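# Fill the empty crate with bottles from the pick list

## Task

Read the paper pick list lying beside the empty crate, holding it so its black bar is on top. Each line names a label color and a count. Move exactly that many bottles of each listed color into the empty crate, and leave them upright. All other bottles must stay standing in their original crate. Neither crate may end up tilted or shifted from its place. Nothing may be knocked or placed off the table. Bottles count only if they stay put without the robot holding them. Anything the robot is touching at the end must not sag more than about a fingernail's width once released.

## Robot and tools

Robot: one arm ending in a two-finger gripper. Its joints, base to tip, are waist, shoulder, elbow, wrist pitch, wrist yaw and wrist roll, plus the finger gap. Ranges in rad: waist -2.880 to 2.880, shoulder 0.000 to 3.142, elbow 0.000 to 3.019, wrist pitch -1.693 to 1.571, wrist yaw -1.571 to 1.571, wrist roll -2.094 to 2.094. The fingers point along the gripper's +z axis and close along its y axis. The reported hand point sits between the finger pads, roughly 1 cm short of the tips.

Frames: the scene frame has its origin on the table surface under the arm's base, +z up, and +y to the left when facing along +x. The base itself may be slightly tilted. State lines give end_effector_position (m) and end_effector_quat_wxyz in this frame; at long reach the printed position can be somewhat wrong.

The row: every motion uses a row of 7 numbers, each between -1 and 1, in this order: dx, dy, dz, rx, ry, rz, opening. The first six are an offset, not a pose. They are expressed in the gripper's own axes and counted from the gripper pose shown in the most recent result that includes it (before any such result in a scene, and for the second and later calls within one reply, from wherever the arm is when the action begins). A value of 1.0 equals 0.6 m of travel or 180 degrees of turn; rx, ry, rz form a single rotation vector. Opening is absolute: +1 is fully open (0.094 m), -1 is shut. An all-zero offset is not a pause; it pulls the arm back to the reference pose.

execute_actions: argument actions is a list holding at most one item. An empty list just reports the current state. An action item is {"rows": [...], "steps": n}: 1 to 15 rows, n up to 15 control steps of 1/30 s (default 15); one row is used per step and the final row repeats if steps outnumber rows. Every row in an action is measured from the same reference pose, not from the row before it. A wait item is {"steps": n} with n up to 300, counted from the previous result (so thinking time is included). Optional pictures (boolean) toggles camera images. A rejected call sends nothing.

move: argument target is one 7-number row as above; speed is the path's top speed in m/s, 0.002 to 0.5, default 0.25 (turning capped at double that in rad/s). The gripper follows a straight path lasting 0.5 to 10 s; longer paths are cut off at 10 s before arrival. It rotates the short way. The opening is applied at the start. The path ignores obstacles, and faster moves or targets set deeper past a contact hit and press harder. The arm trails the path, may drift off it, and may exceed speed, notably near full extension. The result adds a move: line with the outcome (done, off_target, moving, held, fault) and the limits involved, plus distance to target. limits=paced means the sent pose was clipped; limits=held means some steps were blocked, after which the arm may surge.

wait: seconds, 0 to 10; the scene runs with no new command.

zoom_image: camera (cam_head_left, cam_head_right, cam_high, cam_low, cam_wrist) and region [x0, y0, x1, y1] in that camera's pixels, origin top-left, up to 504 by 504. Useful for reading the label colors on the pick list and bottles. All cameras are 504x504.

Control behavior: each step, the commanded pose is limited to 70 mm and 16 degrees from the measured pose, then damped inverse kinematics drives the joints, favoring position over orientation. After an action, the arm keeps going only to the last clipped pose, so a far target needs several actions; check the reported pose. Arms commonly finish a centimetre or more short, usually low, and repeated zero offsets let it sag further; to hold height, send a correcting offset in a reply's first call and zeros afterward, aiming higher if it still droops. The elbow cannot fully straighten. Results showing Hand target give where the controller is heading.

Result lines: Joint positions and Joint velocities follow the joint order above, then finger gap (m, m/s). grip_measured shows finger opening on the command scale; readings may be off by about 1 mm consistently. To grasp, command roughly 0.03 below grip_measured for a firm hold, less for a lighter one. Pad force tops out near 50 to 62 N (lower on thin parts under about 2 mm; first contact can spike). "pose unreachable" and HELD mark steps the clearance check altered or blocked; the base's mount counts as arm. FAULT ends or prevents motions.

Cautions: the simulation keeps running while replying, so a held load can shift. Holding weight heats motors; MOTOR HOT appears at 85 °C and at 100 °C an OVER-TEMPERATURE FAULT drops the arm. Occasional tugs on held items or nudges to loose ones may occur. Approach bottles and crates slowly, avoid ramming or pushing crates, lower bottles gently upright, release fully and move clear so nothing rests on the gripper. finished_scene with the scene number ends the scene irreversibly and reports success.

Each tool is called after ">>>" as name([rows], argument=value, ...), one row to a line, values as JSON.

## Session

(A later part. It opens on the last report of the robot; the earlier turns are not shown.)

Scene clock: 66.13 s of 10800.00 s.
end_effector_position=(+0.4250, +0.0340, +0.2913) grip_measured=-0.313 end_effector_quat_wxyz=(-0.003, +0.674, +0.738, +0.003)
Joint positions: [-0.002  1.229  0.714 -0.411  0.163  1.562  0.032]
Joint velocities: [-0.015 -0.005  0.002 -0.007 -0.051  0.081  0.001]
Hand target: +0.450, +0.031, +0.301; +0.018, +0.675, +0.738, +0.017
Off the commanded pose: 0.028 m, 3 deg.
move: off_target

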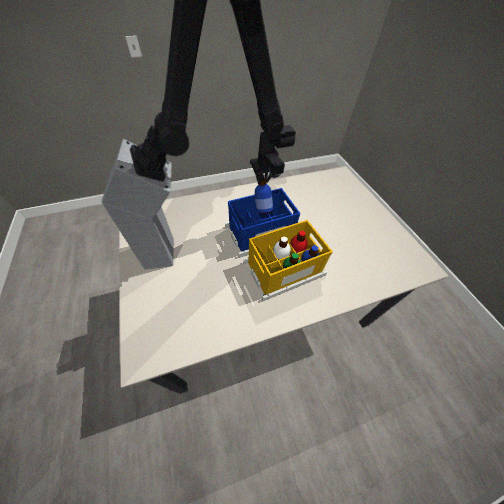

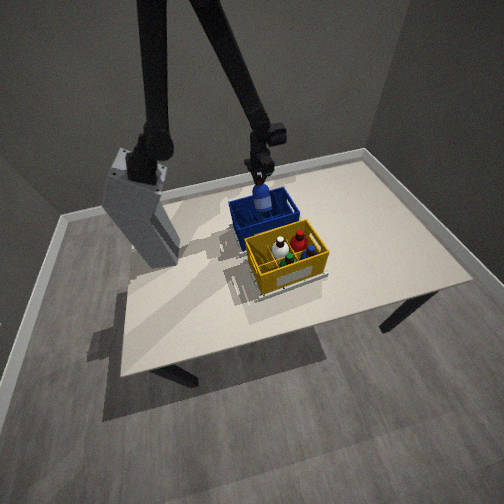

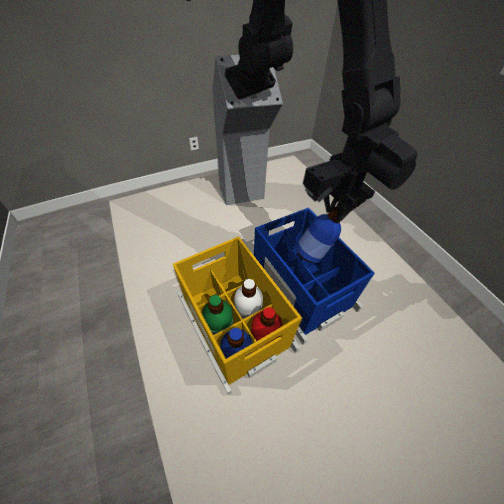

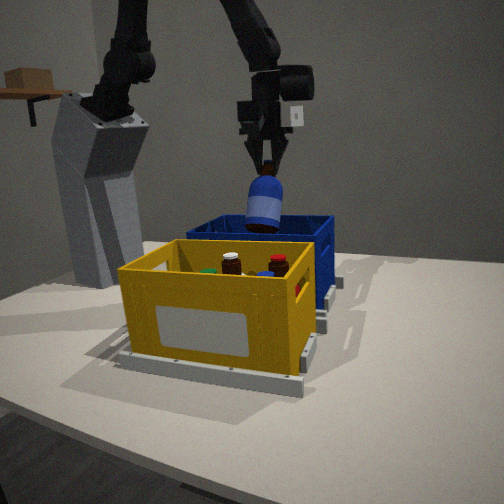

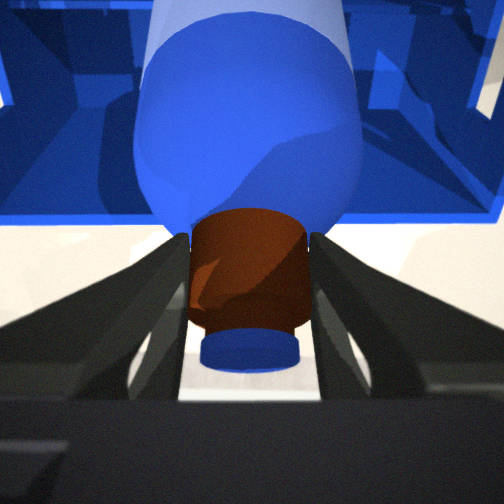

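>>> move(target=[-0.02,0.05,-0.02,-0.015,0.09,0,-0.4], speed=0.08)

Scene clock: 73.57 s of 10800.00 s.
end_effector_position=(+0.4337, +0.0259, +0.2943) grip_measured=-0.313 end_effector_quat_wxyz=(-0.101, +0.672, +0.727, +0.100)
Joint positions: [-0.166  1.236  0.746 -0.449 -0.212  1.44   0.032]
Joint velocities: [-0.005  0.005 -0.002 -0.017  0.007  0.022 -0.001]
Hand target: +0.456, +0.024, +0.304; -0.088, +0.666, +0.732, +0.114
Off the commanded pose: 0.024 m, 2 deg.
After step 90, 2.37 s passed at rest.
move: off_target

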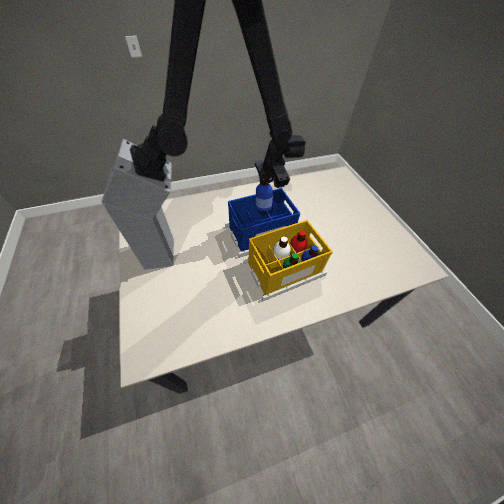

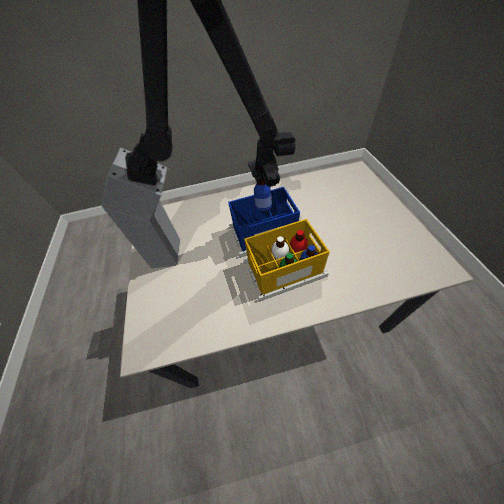

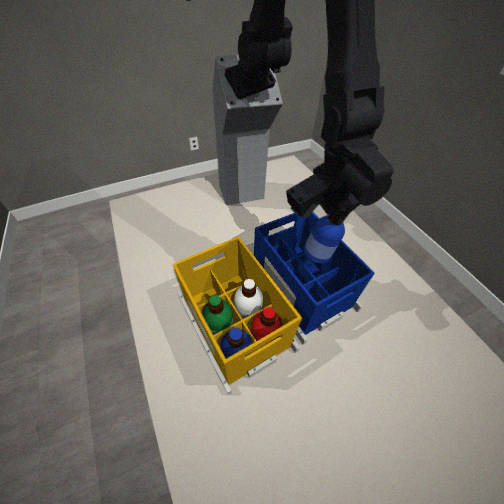

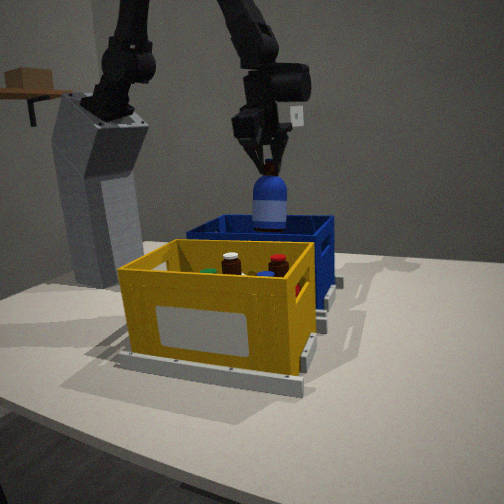

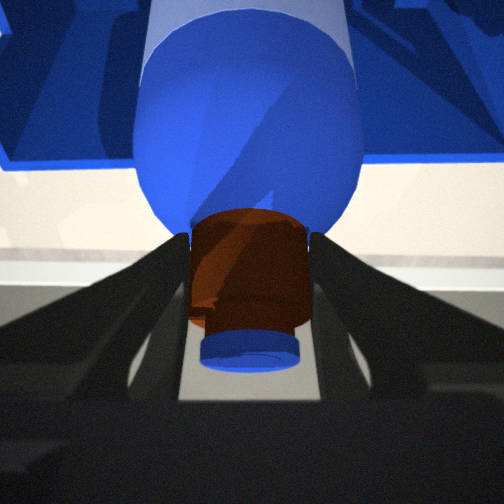

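>>> move(target=[-0.032,0.025,0.135,-0.01,0.015,0,-0.4], speed=0.04)

Scene clock: 84.90 s of 10800.00 s.
end_effector_position=(+0.4235, +0.0413, +0.2236) grip_measured=-0.313 end_effector_quat_wxyz=(-0.133, +0.670, +0.720, +0.121)
Joint positions: [-0.173  1.462  0.761 -0.261 -0.292  1.439  0.032]
Joint velocities: [ 0.005 -0.015 -0.007  0.007 -0.066 -0.051  0.001]
Hand target: +0.446, +0.031, +0.212; -0.108, +0.671, +0.723, +0.126
Off the commanded pose: 0.030 m, 3 deg.
After step 90, 5.93 s passed at rest.
move: off_target

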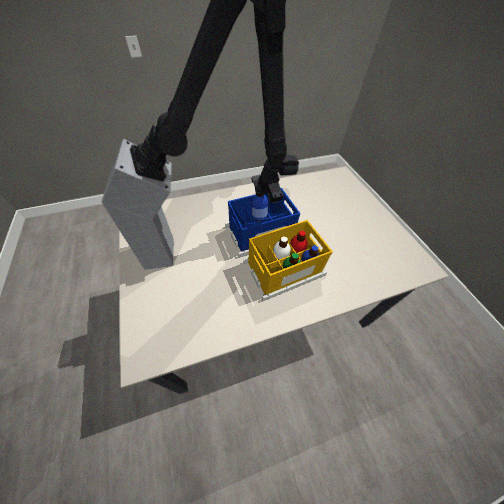

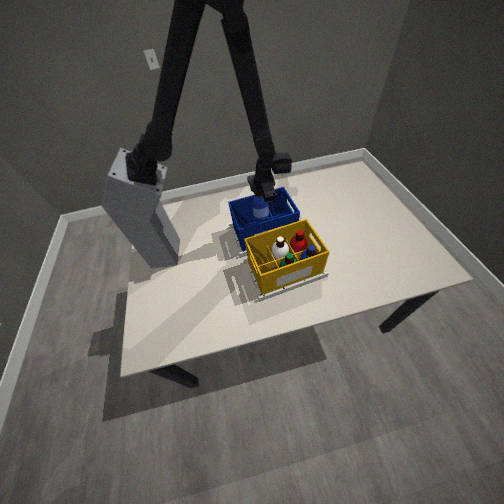

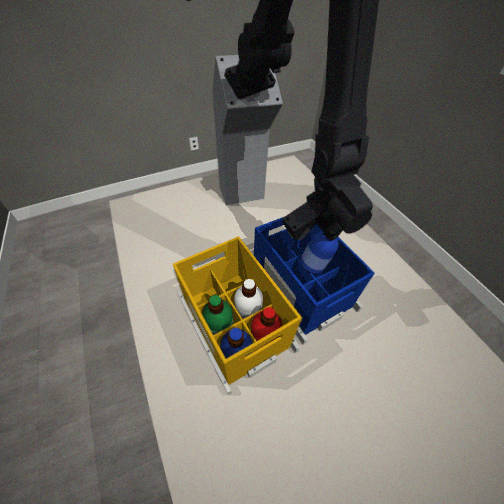

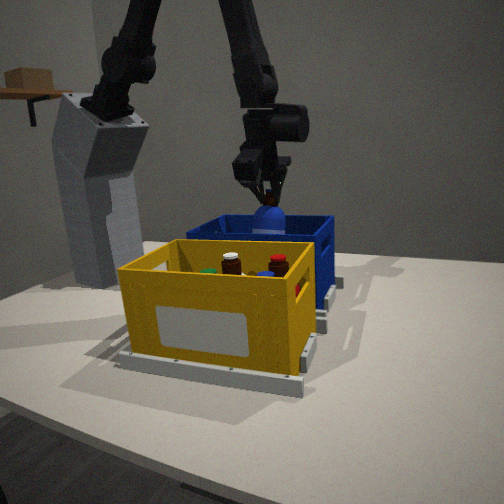

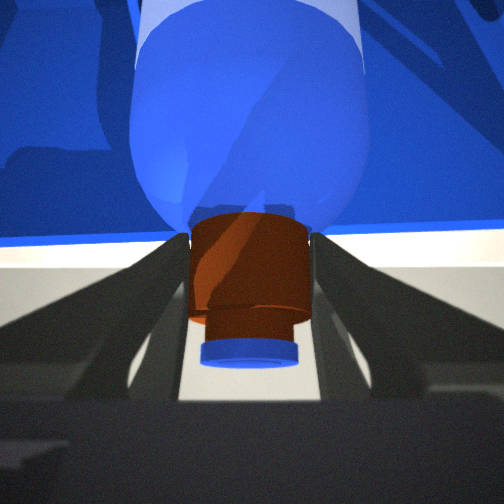

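>>> move(target=[0,0.045,-0.075,-0.01,-0.05,0,-0.36], speed=0.05)

>>> move(target=[-0.155,0.02,-0.035,0,-0.065,0,-0.345], speed=0.03)

Scene clock: 98.00 s of 10800.00 s.
end_effector_position=(+0.4284, +0.0242, +0.2479) grip_measured=-0.313 end_effector_quat_wxyz=(-0.084, +0.678, +0.728, +0.060)
Joint positions: [-0.142  1.37   0.76  -0.35  -0.116  1.469  0.032]
Joint velocities: [-0.005 -0.005 -0.007 -0.012 -0.022 -0.007  0.   ]
Hand target: +0.452, +0.028, +0.266; -0.067, +0.680, +0.726, +0.080
Off the commanded pose: 0.029 m, 3 deg.
After step 90, 8.20 s passed at rest.
move: off_target

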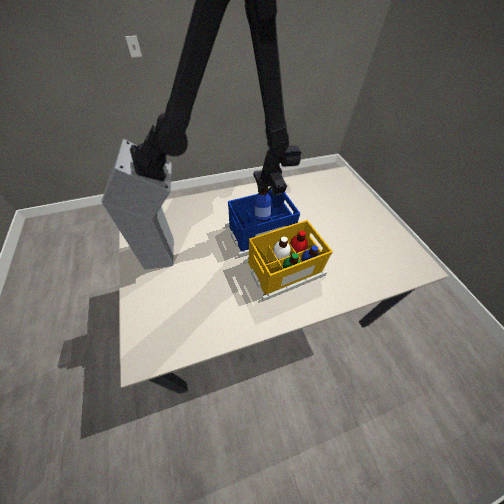

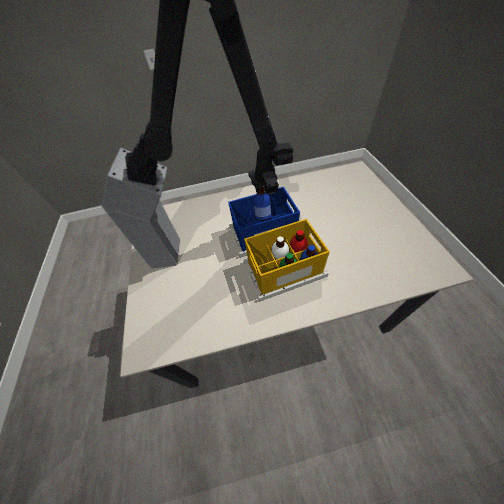

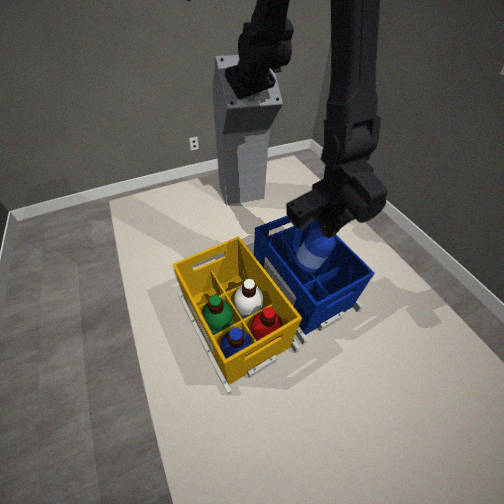

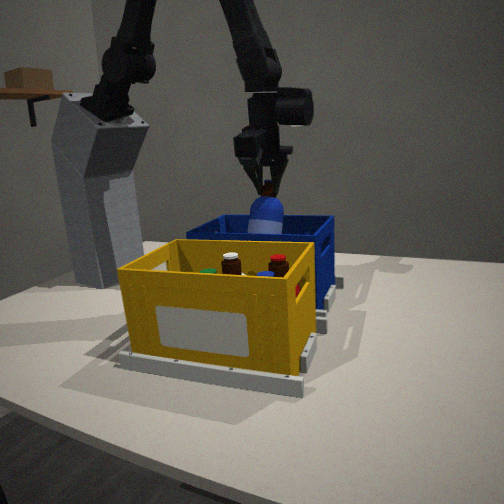

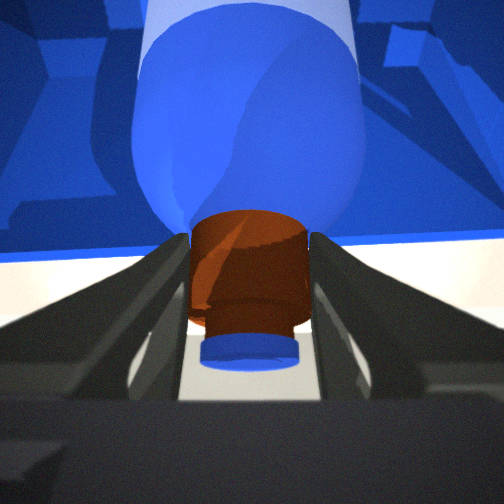

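Scene clock: 101.67 s of 10800.00 s.
end_effector_position=(+0.4259, -0.0550, +0.2415) grip_measured=-0.313 end_effector_quat_wxyz=(-0.033, +0.679, +0.733, -0.010)
Joint positions: [-0.275  1.379  0.779 -0.373 -0.016  1.358  0.032]
Joint velocities: [ 0.005 -0.015  0.002 -0.017 -0.037  0.007 -0.   ]
Hand target: +0.447, -0.071, +0.250; -0.008, +0.680, +0.733, -0.011
Off the commanded pose: 0.027 m, 3 deg.
move: off_target

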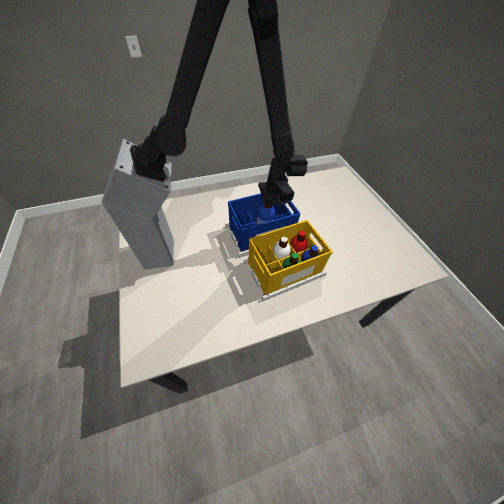

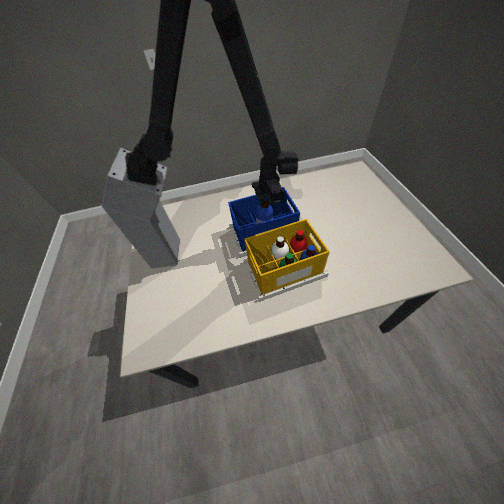

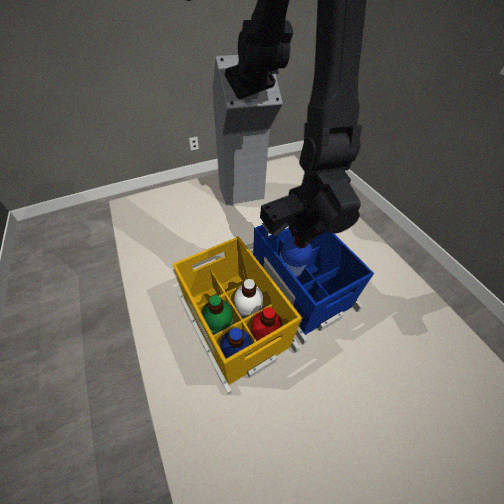

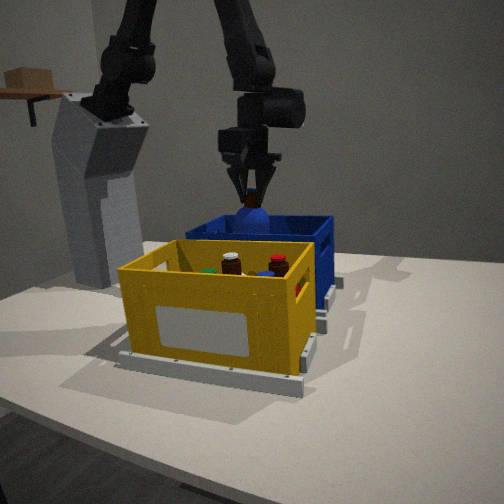

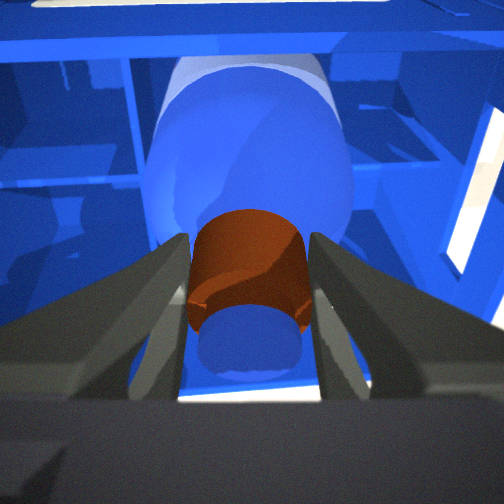

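Straightened.

>>> move(target=[-0.01,0.058,-0.03,-0.035,0,0,-0.4], speed=0.05)

Scene clock: 106.73 s of 10800.00 s.
end_effector_position=(+0.4349, -0.0517, +0.2396) grip_measured=-0.313 end_effector_quat_wxyz=(-0.026, +0.679, +0.733, +0.010)
Joint positions: [-0.275  1.384  0.779 -0.333 -0.042  1.358  0.032]
Joint velocities: [ 0.005 -0.005  0.002  0.002  0.051  0.11  -0.   ]
Hand target: +0.462, -0.059, +0.257; +0.005, +0.680, +0.733, +0.029
Off the commanded pose: 0.033 m, 4 deg.
After step 90, 0.73 s passed at rest.
move: off_target

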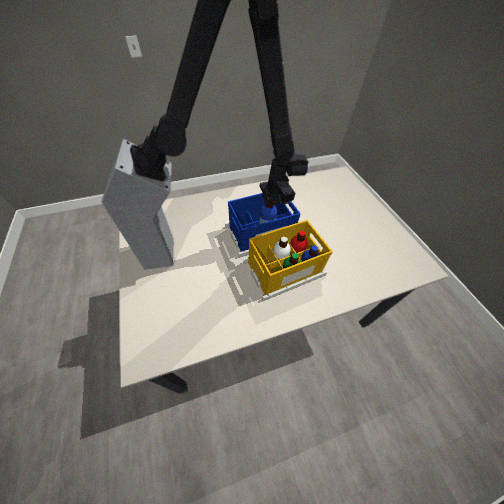

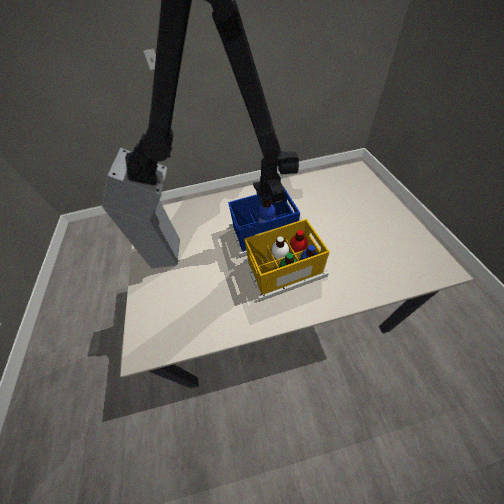

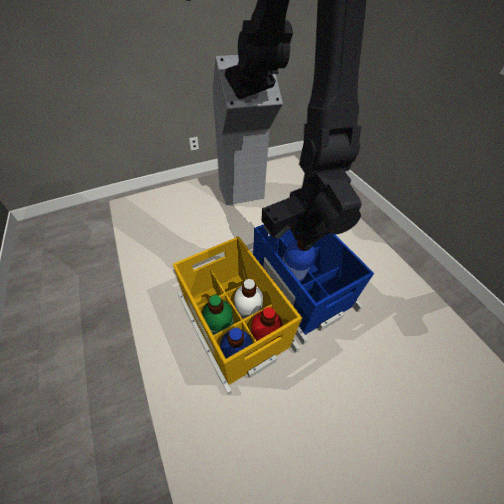

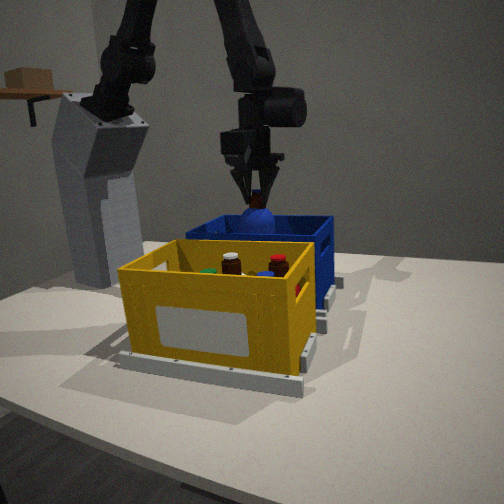

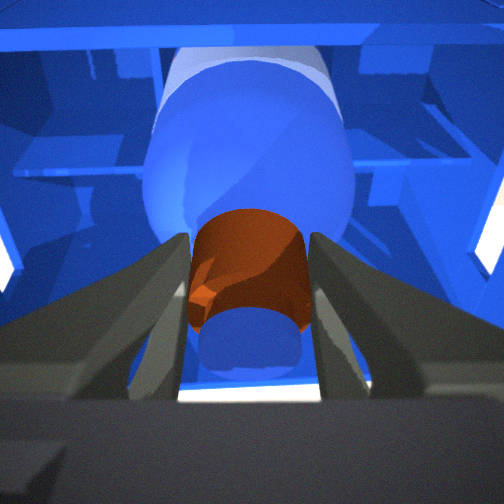

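>>> move(target=[-0.02,0.045,0.06,-0.015,0,0,-0.4], speed=0.04)

Scene clock: 111.80 s of 10800.00 s.
end_effector_position=(+0.4387, -0.0519, +0.1956) grip_measured=-0.313 end_effector_quat_wxyz=(-0.030, +0.681, +0.732, +0.015)
Joint positions: [-0.28   1.522  0.821 -0.241 -0.058  1.358  0.032]
Joint velocities: [-0.005 -0.015  0.002 -0.007  0.007 -0.022 -0.001]
Hand target: +0.461, -0.060, +0.203; -0.009, +0.679, +0.733, +0.027
Off the commanded pose: 0.025 m, 3 deg.
After step 90, 0.60 s passed at rest.
move: off_target

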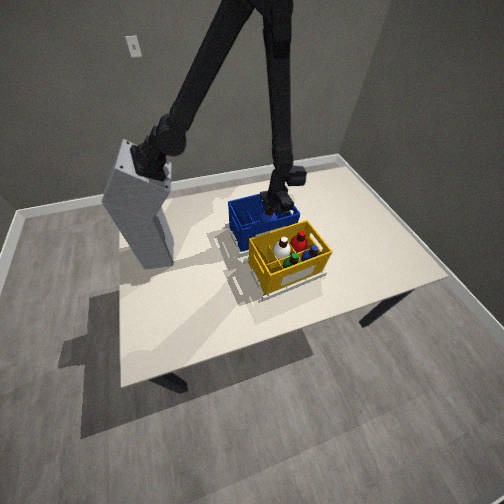

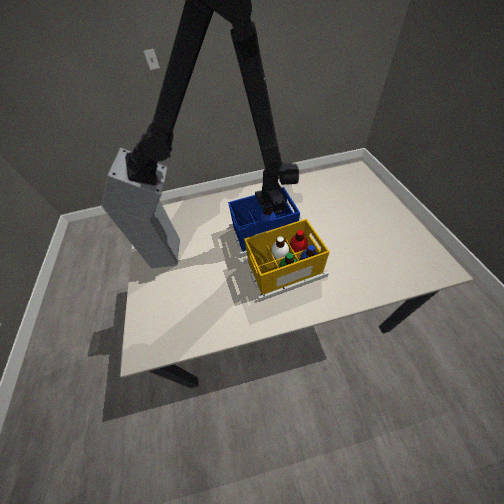

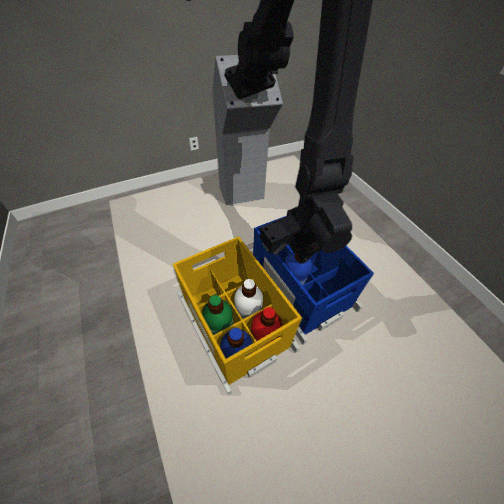

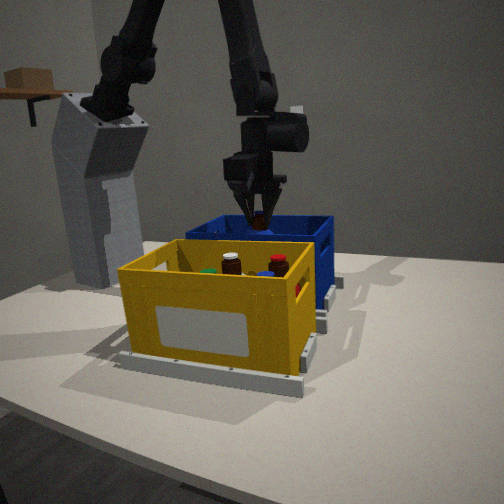

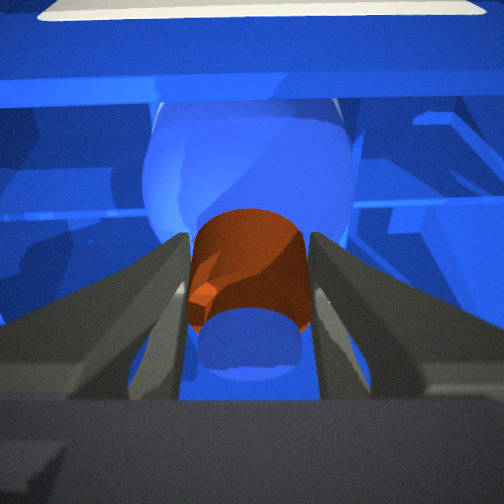

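>>> move(target=[-0.022,0.03,0.075,-0.015,-0.005,0,-0.4], speed=0.03)

>>> move(target=[0,0,0,0,0,0,0.1])

>>> move(target=[0,0.02,-0.16,0,-0.02,0,0.1], speed=0.12)

>>> move(target=[-0.41,0.02,0,0,0,-0.015,0.1])

Scene clock: 119.27 s of 10800.00 s.
end_effector_position=(+0.4368, -0.0533, +0.1505) grip_measured=-0.313 end_effector_quat_wxyz=(-0.028, +0.682, +0.731, +0.016)
Joint positions: [-0.284  1.656  0.857 -0.137 -0.059  1.358  0.032]
Joint velocities: [ 0.005 -0.005 -0.007 -0.002 -0.095 -0.037 -0.001]
Hand target: +0.455, -0.061, +0.150; -0.008, +0.681, +0.732, +0.026
Off the commanded pose: 0.021 m, 2 deg.
After step 90, 2.57 s passed at rest.
move: off_target

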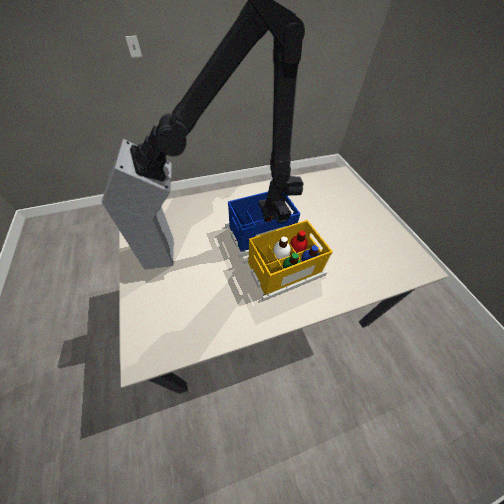

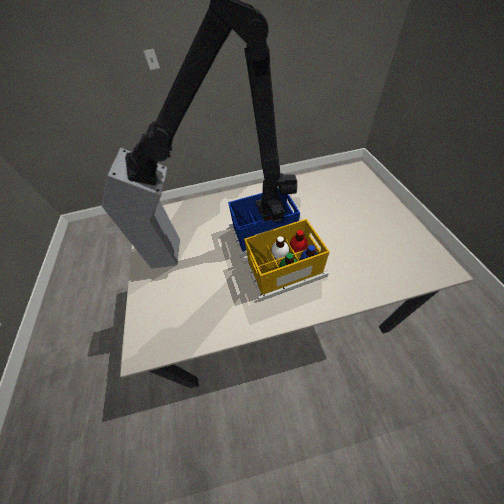

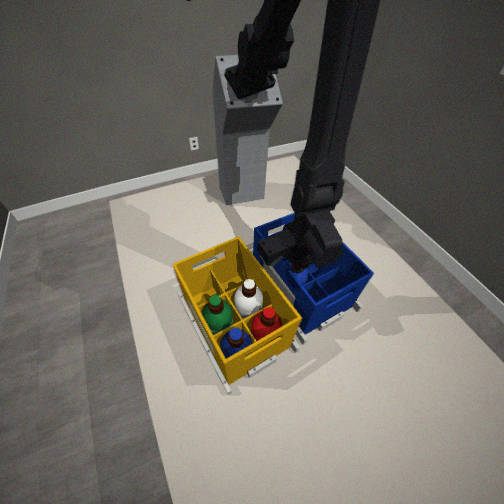

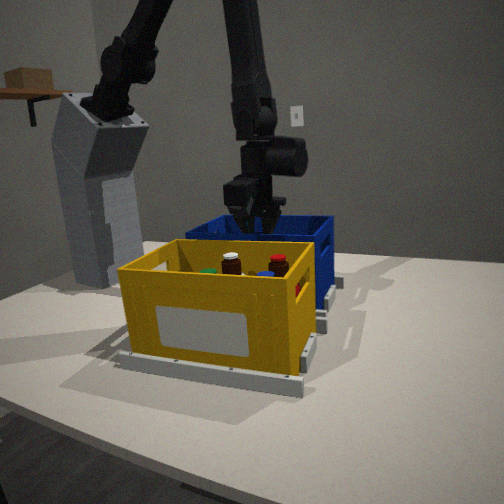

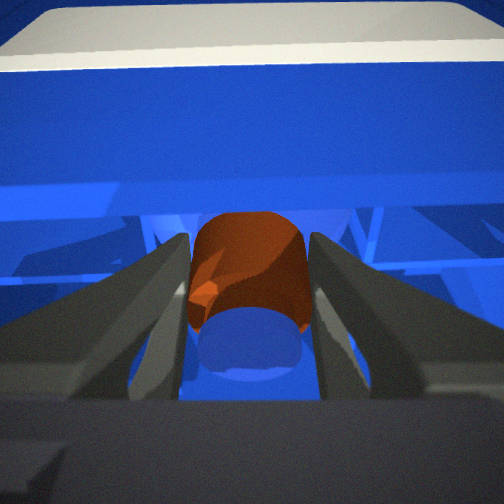

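Scene clock: 119.77 s of 10800.00 s.
end_effector_position=(+0.4365, -0.0533, +0.1505) grip_measured=+0.097 end_effector_quat_wxyz=(-0.028, +0.682, +0.731, +0.016)
Joint positions: [-0.284  1.656  0.857 -0.137 -0.059  1.358  0.052]
Joint velocities: [-0.024 -0.005 -0.017 -0.002  0.007 -0.051 -0.001]
Hand target: +0.437, -0.053, +0.151; -0.028, +0.682, +0.731, +0.016
Off the commanded pose: 0.000 m, 0 deg.
move: done

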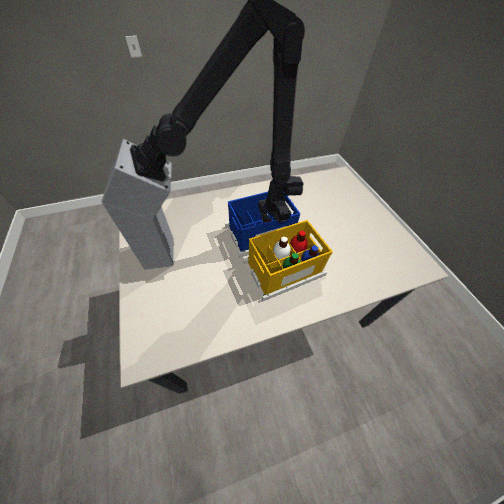

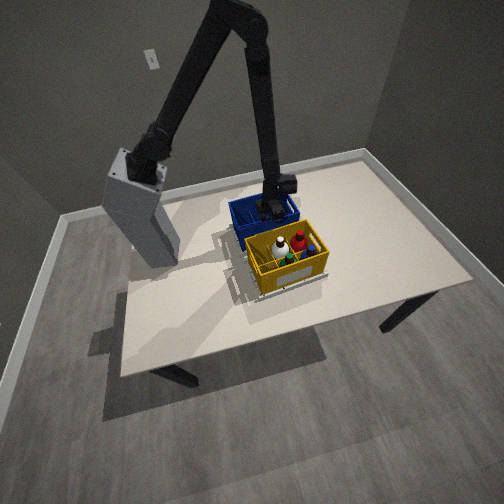

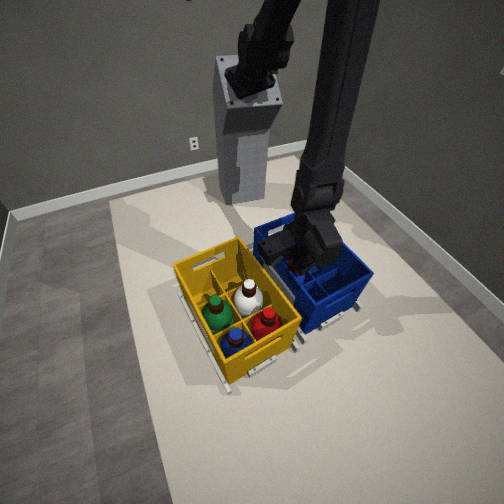

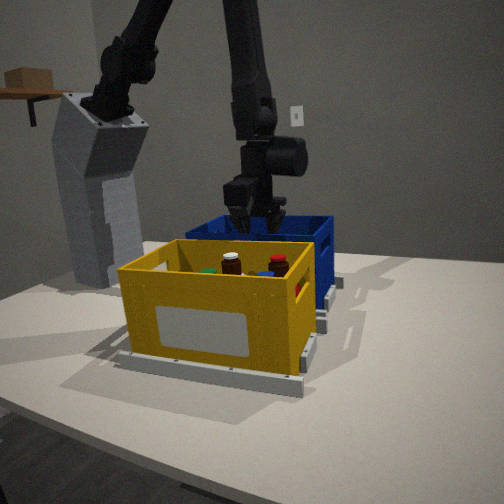

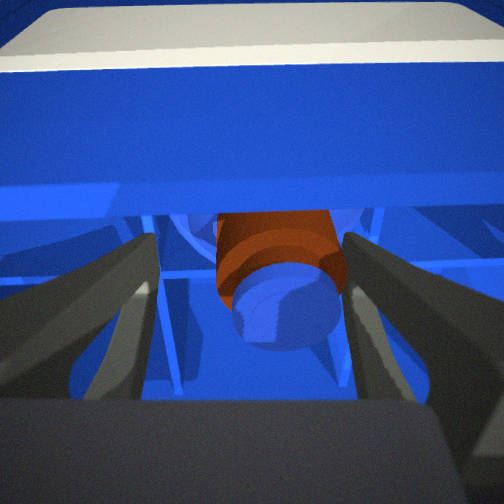

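Scene clock: 120.93 s of 10800.00 s.
end_effector_position=(+0.4539, -0.0618, +0.2444) grip_measured=+0.097 end_effector_quat_wxyz=(-0.003, +0.679, +0.734, -0.005)
Joint positions: [-0.272  1.384  0.821 -0.355  0.01   1.36   0.052]
Joint velocities: [-0.005  0.005 -0.017 -0.007 -0.007 -0.037  0.   ]
Hand target: +0.452, -0.058, +0.247; -0.005, +0.682, +0.732, -0.005
Off the commanded pose: 0.005 m, 0 deg.
move: done

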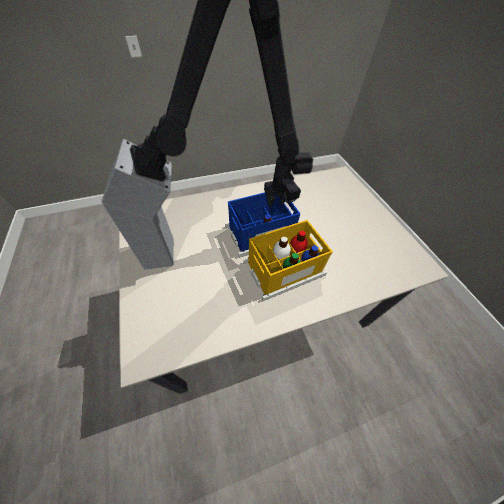

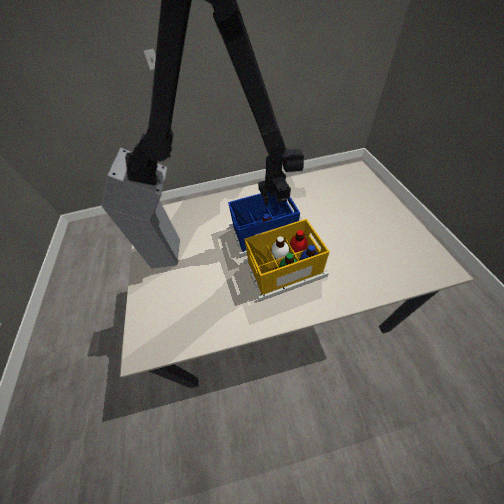

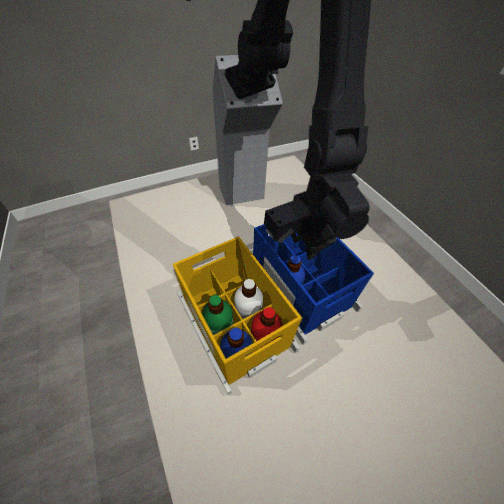

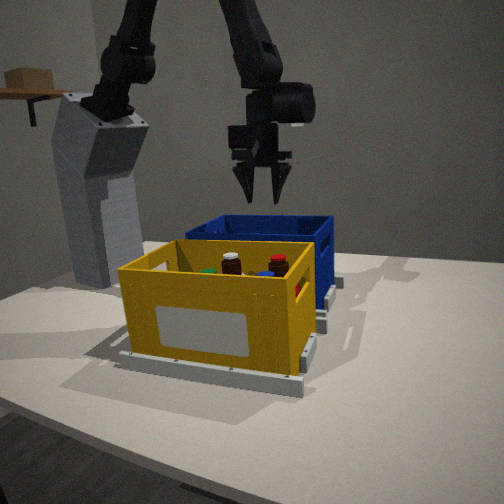

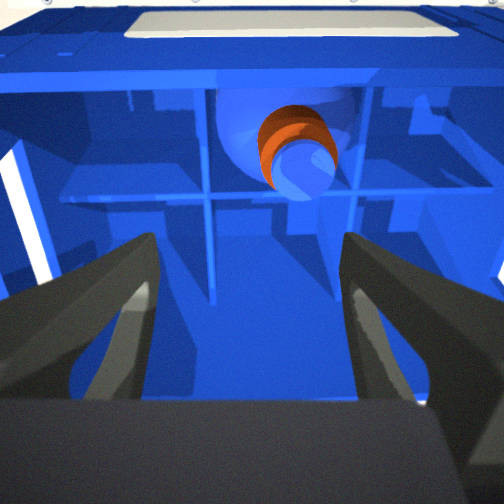

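Scene clock: 122.43 s of 10800.00 s.
end_effector_position=(+0.4734, -0.3067, +0.2460) grip_measured=+0.097 end_effector_quat_wxyz=(-0.003, +0.667, +0.745, -0.014)
Joint positions: [-0.78   1.597  1.171 -0.555 -0.272  0.911  0.052]
Joint velocities: [-0.024 -0.005 -0.007 -0.007  0.037 -0.051  0.001]
Hand target: +0.483, -0.309, +0.246; -0.001, +0.658, +0.753, -0.010
Off the commanded pose: 0.012 m, 1 deg.
move: off_target

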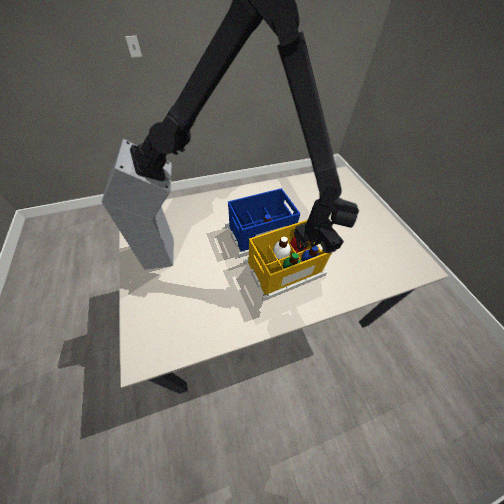

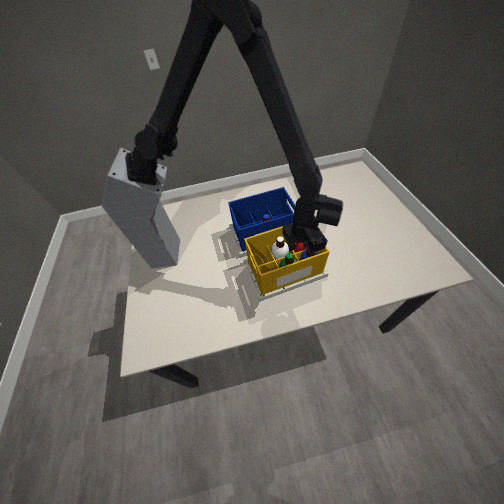

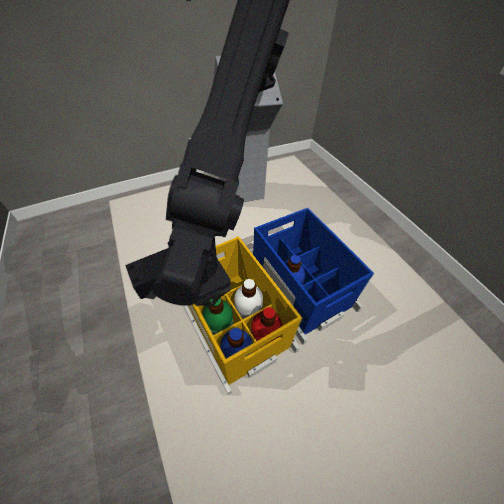

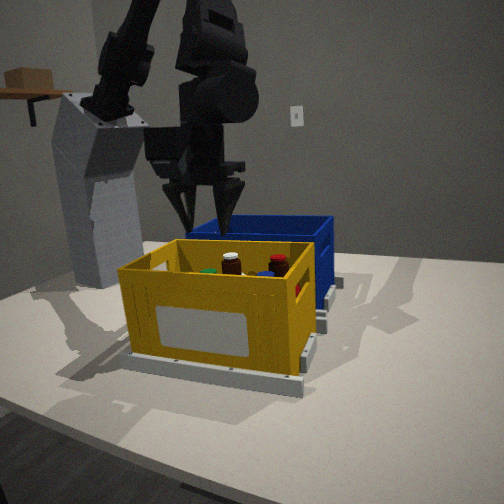

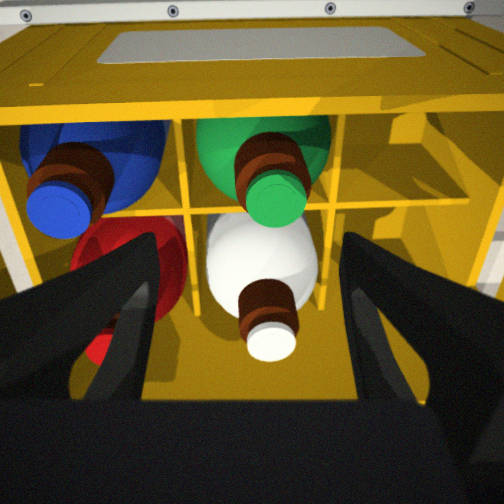

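>>> move(target=[0.01,-0.005,0.16,-0.015,0,0,0.1], speed=0.06)

Scene clock: 127.27 s of 10800.00 s.
end_effector_position=(+0.4593, -0.3043, +0.1535) grip_measured=+0.097 end_effector_quat_wxyz=(+0.009, +0.666, +0.746, -0.001)
Joint positions: [-0.744  1.792  1.171 -0.321 -0.272  0.946  0.052]
Joint velocities: [-0.015 -0.015 -0.027  0.002  0.007 -0.022  0.   ]
Hand target: +0.466, -0.302, +0.150; +0.013, +0.667, +0.745, +0.004
Off the commanded pose: 0.009 m, 1 deg.
move: done

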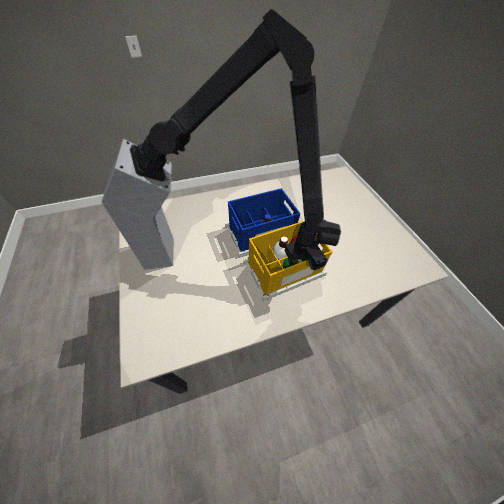

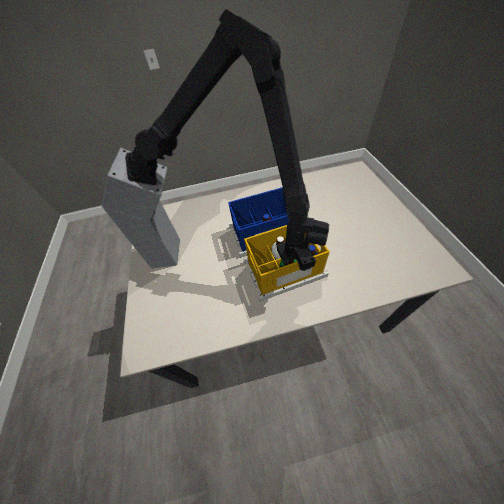

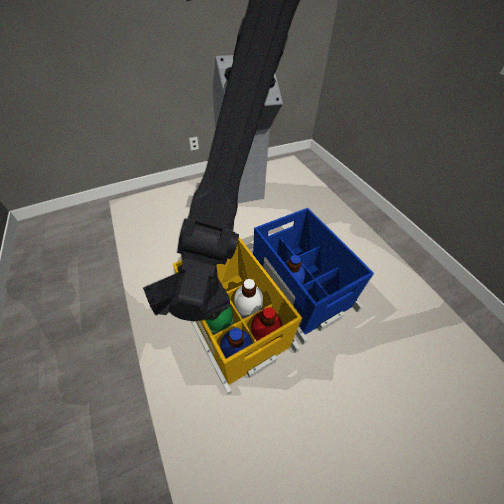

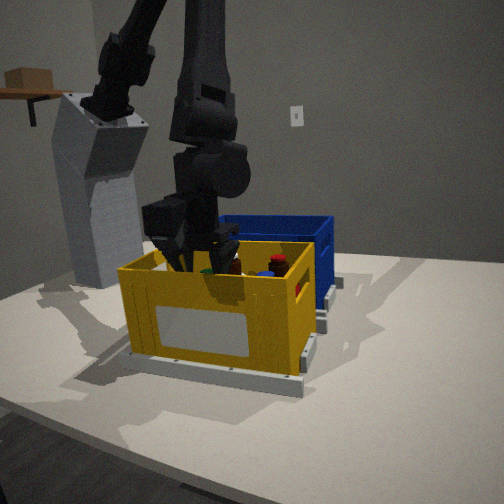

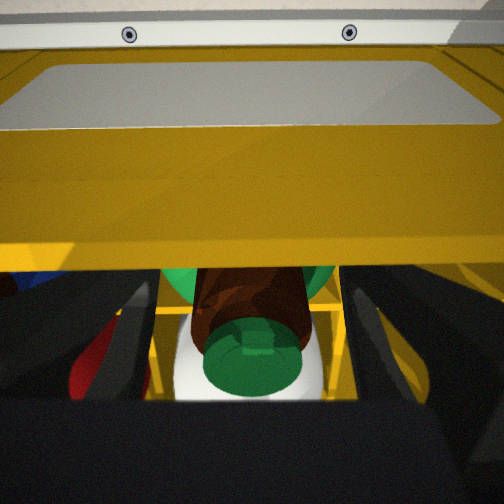

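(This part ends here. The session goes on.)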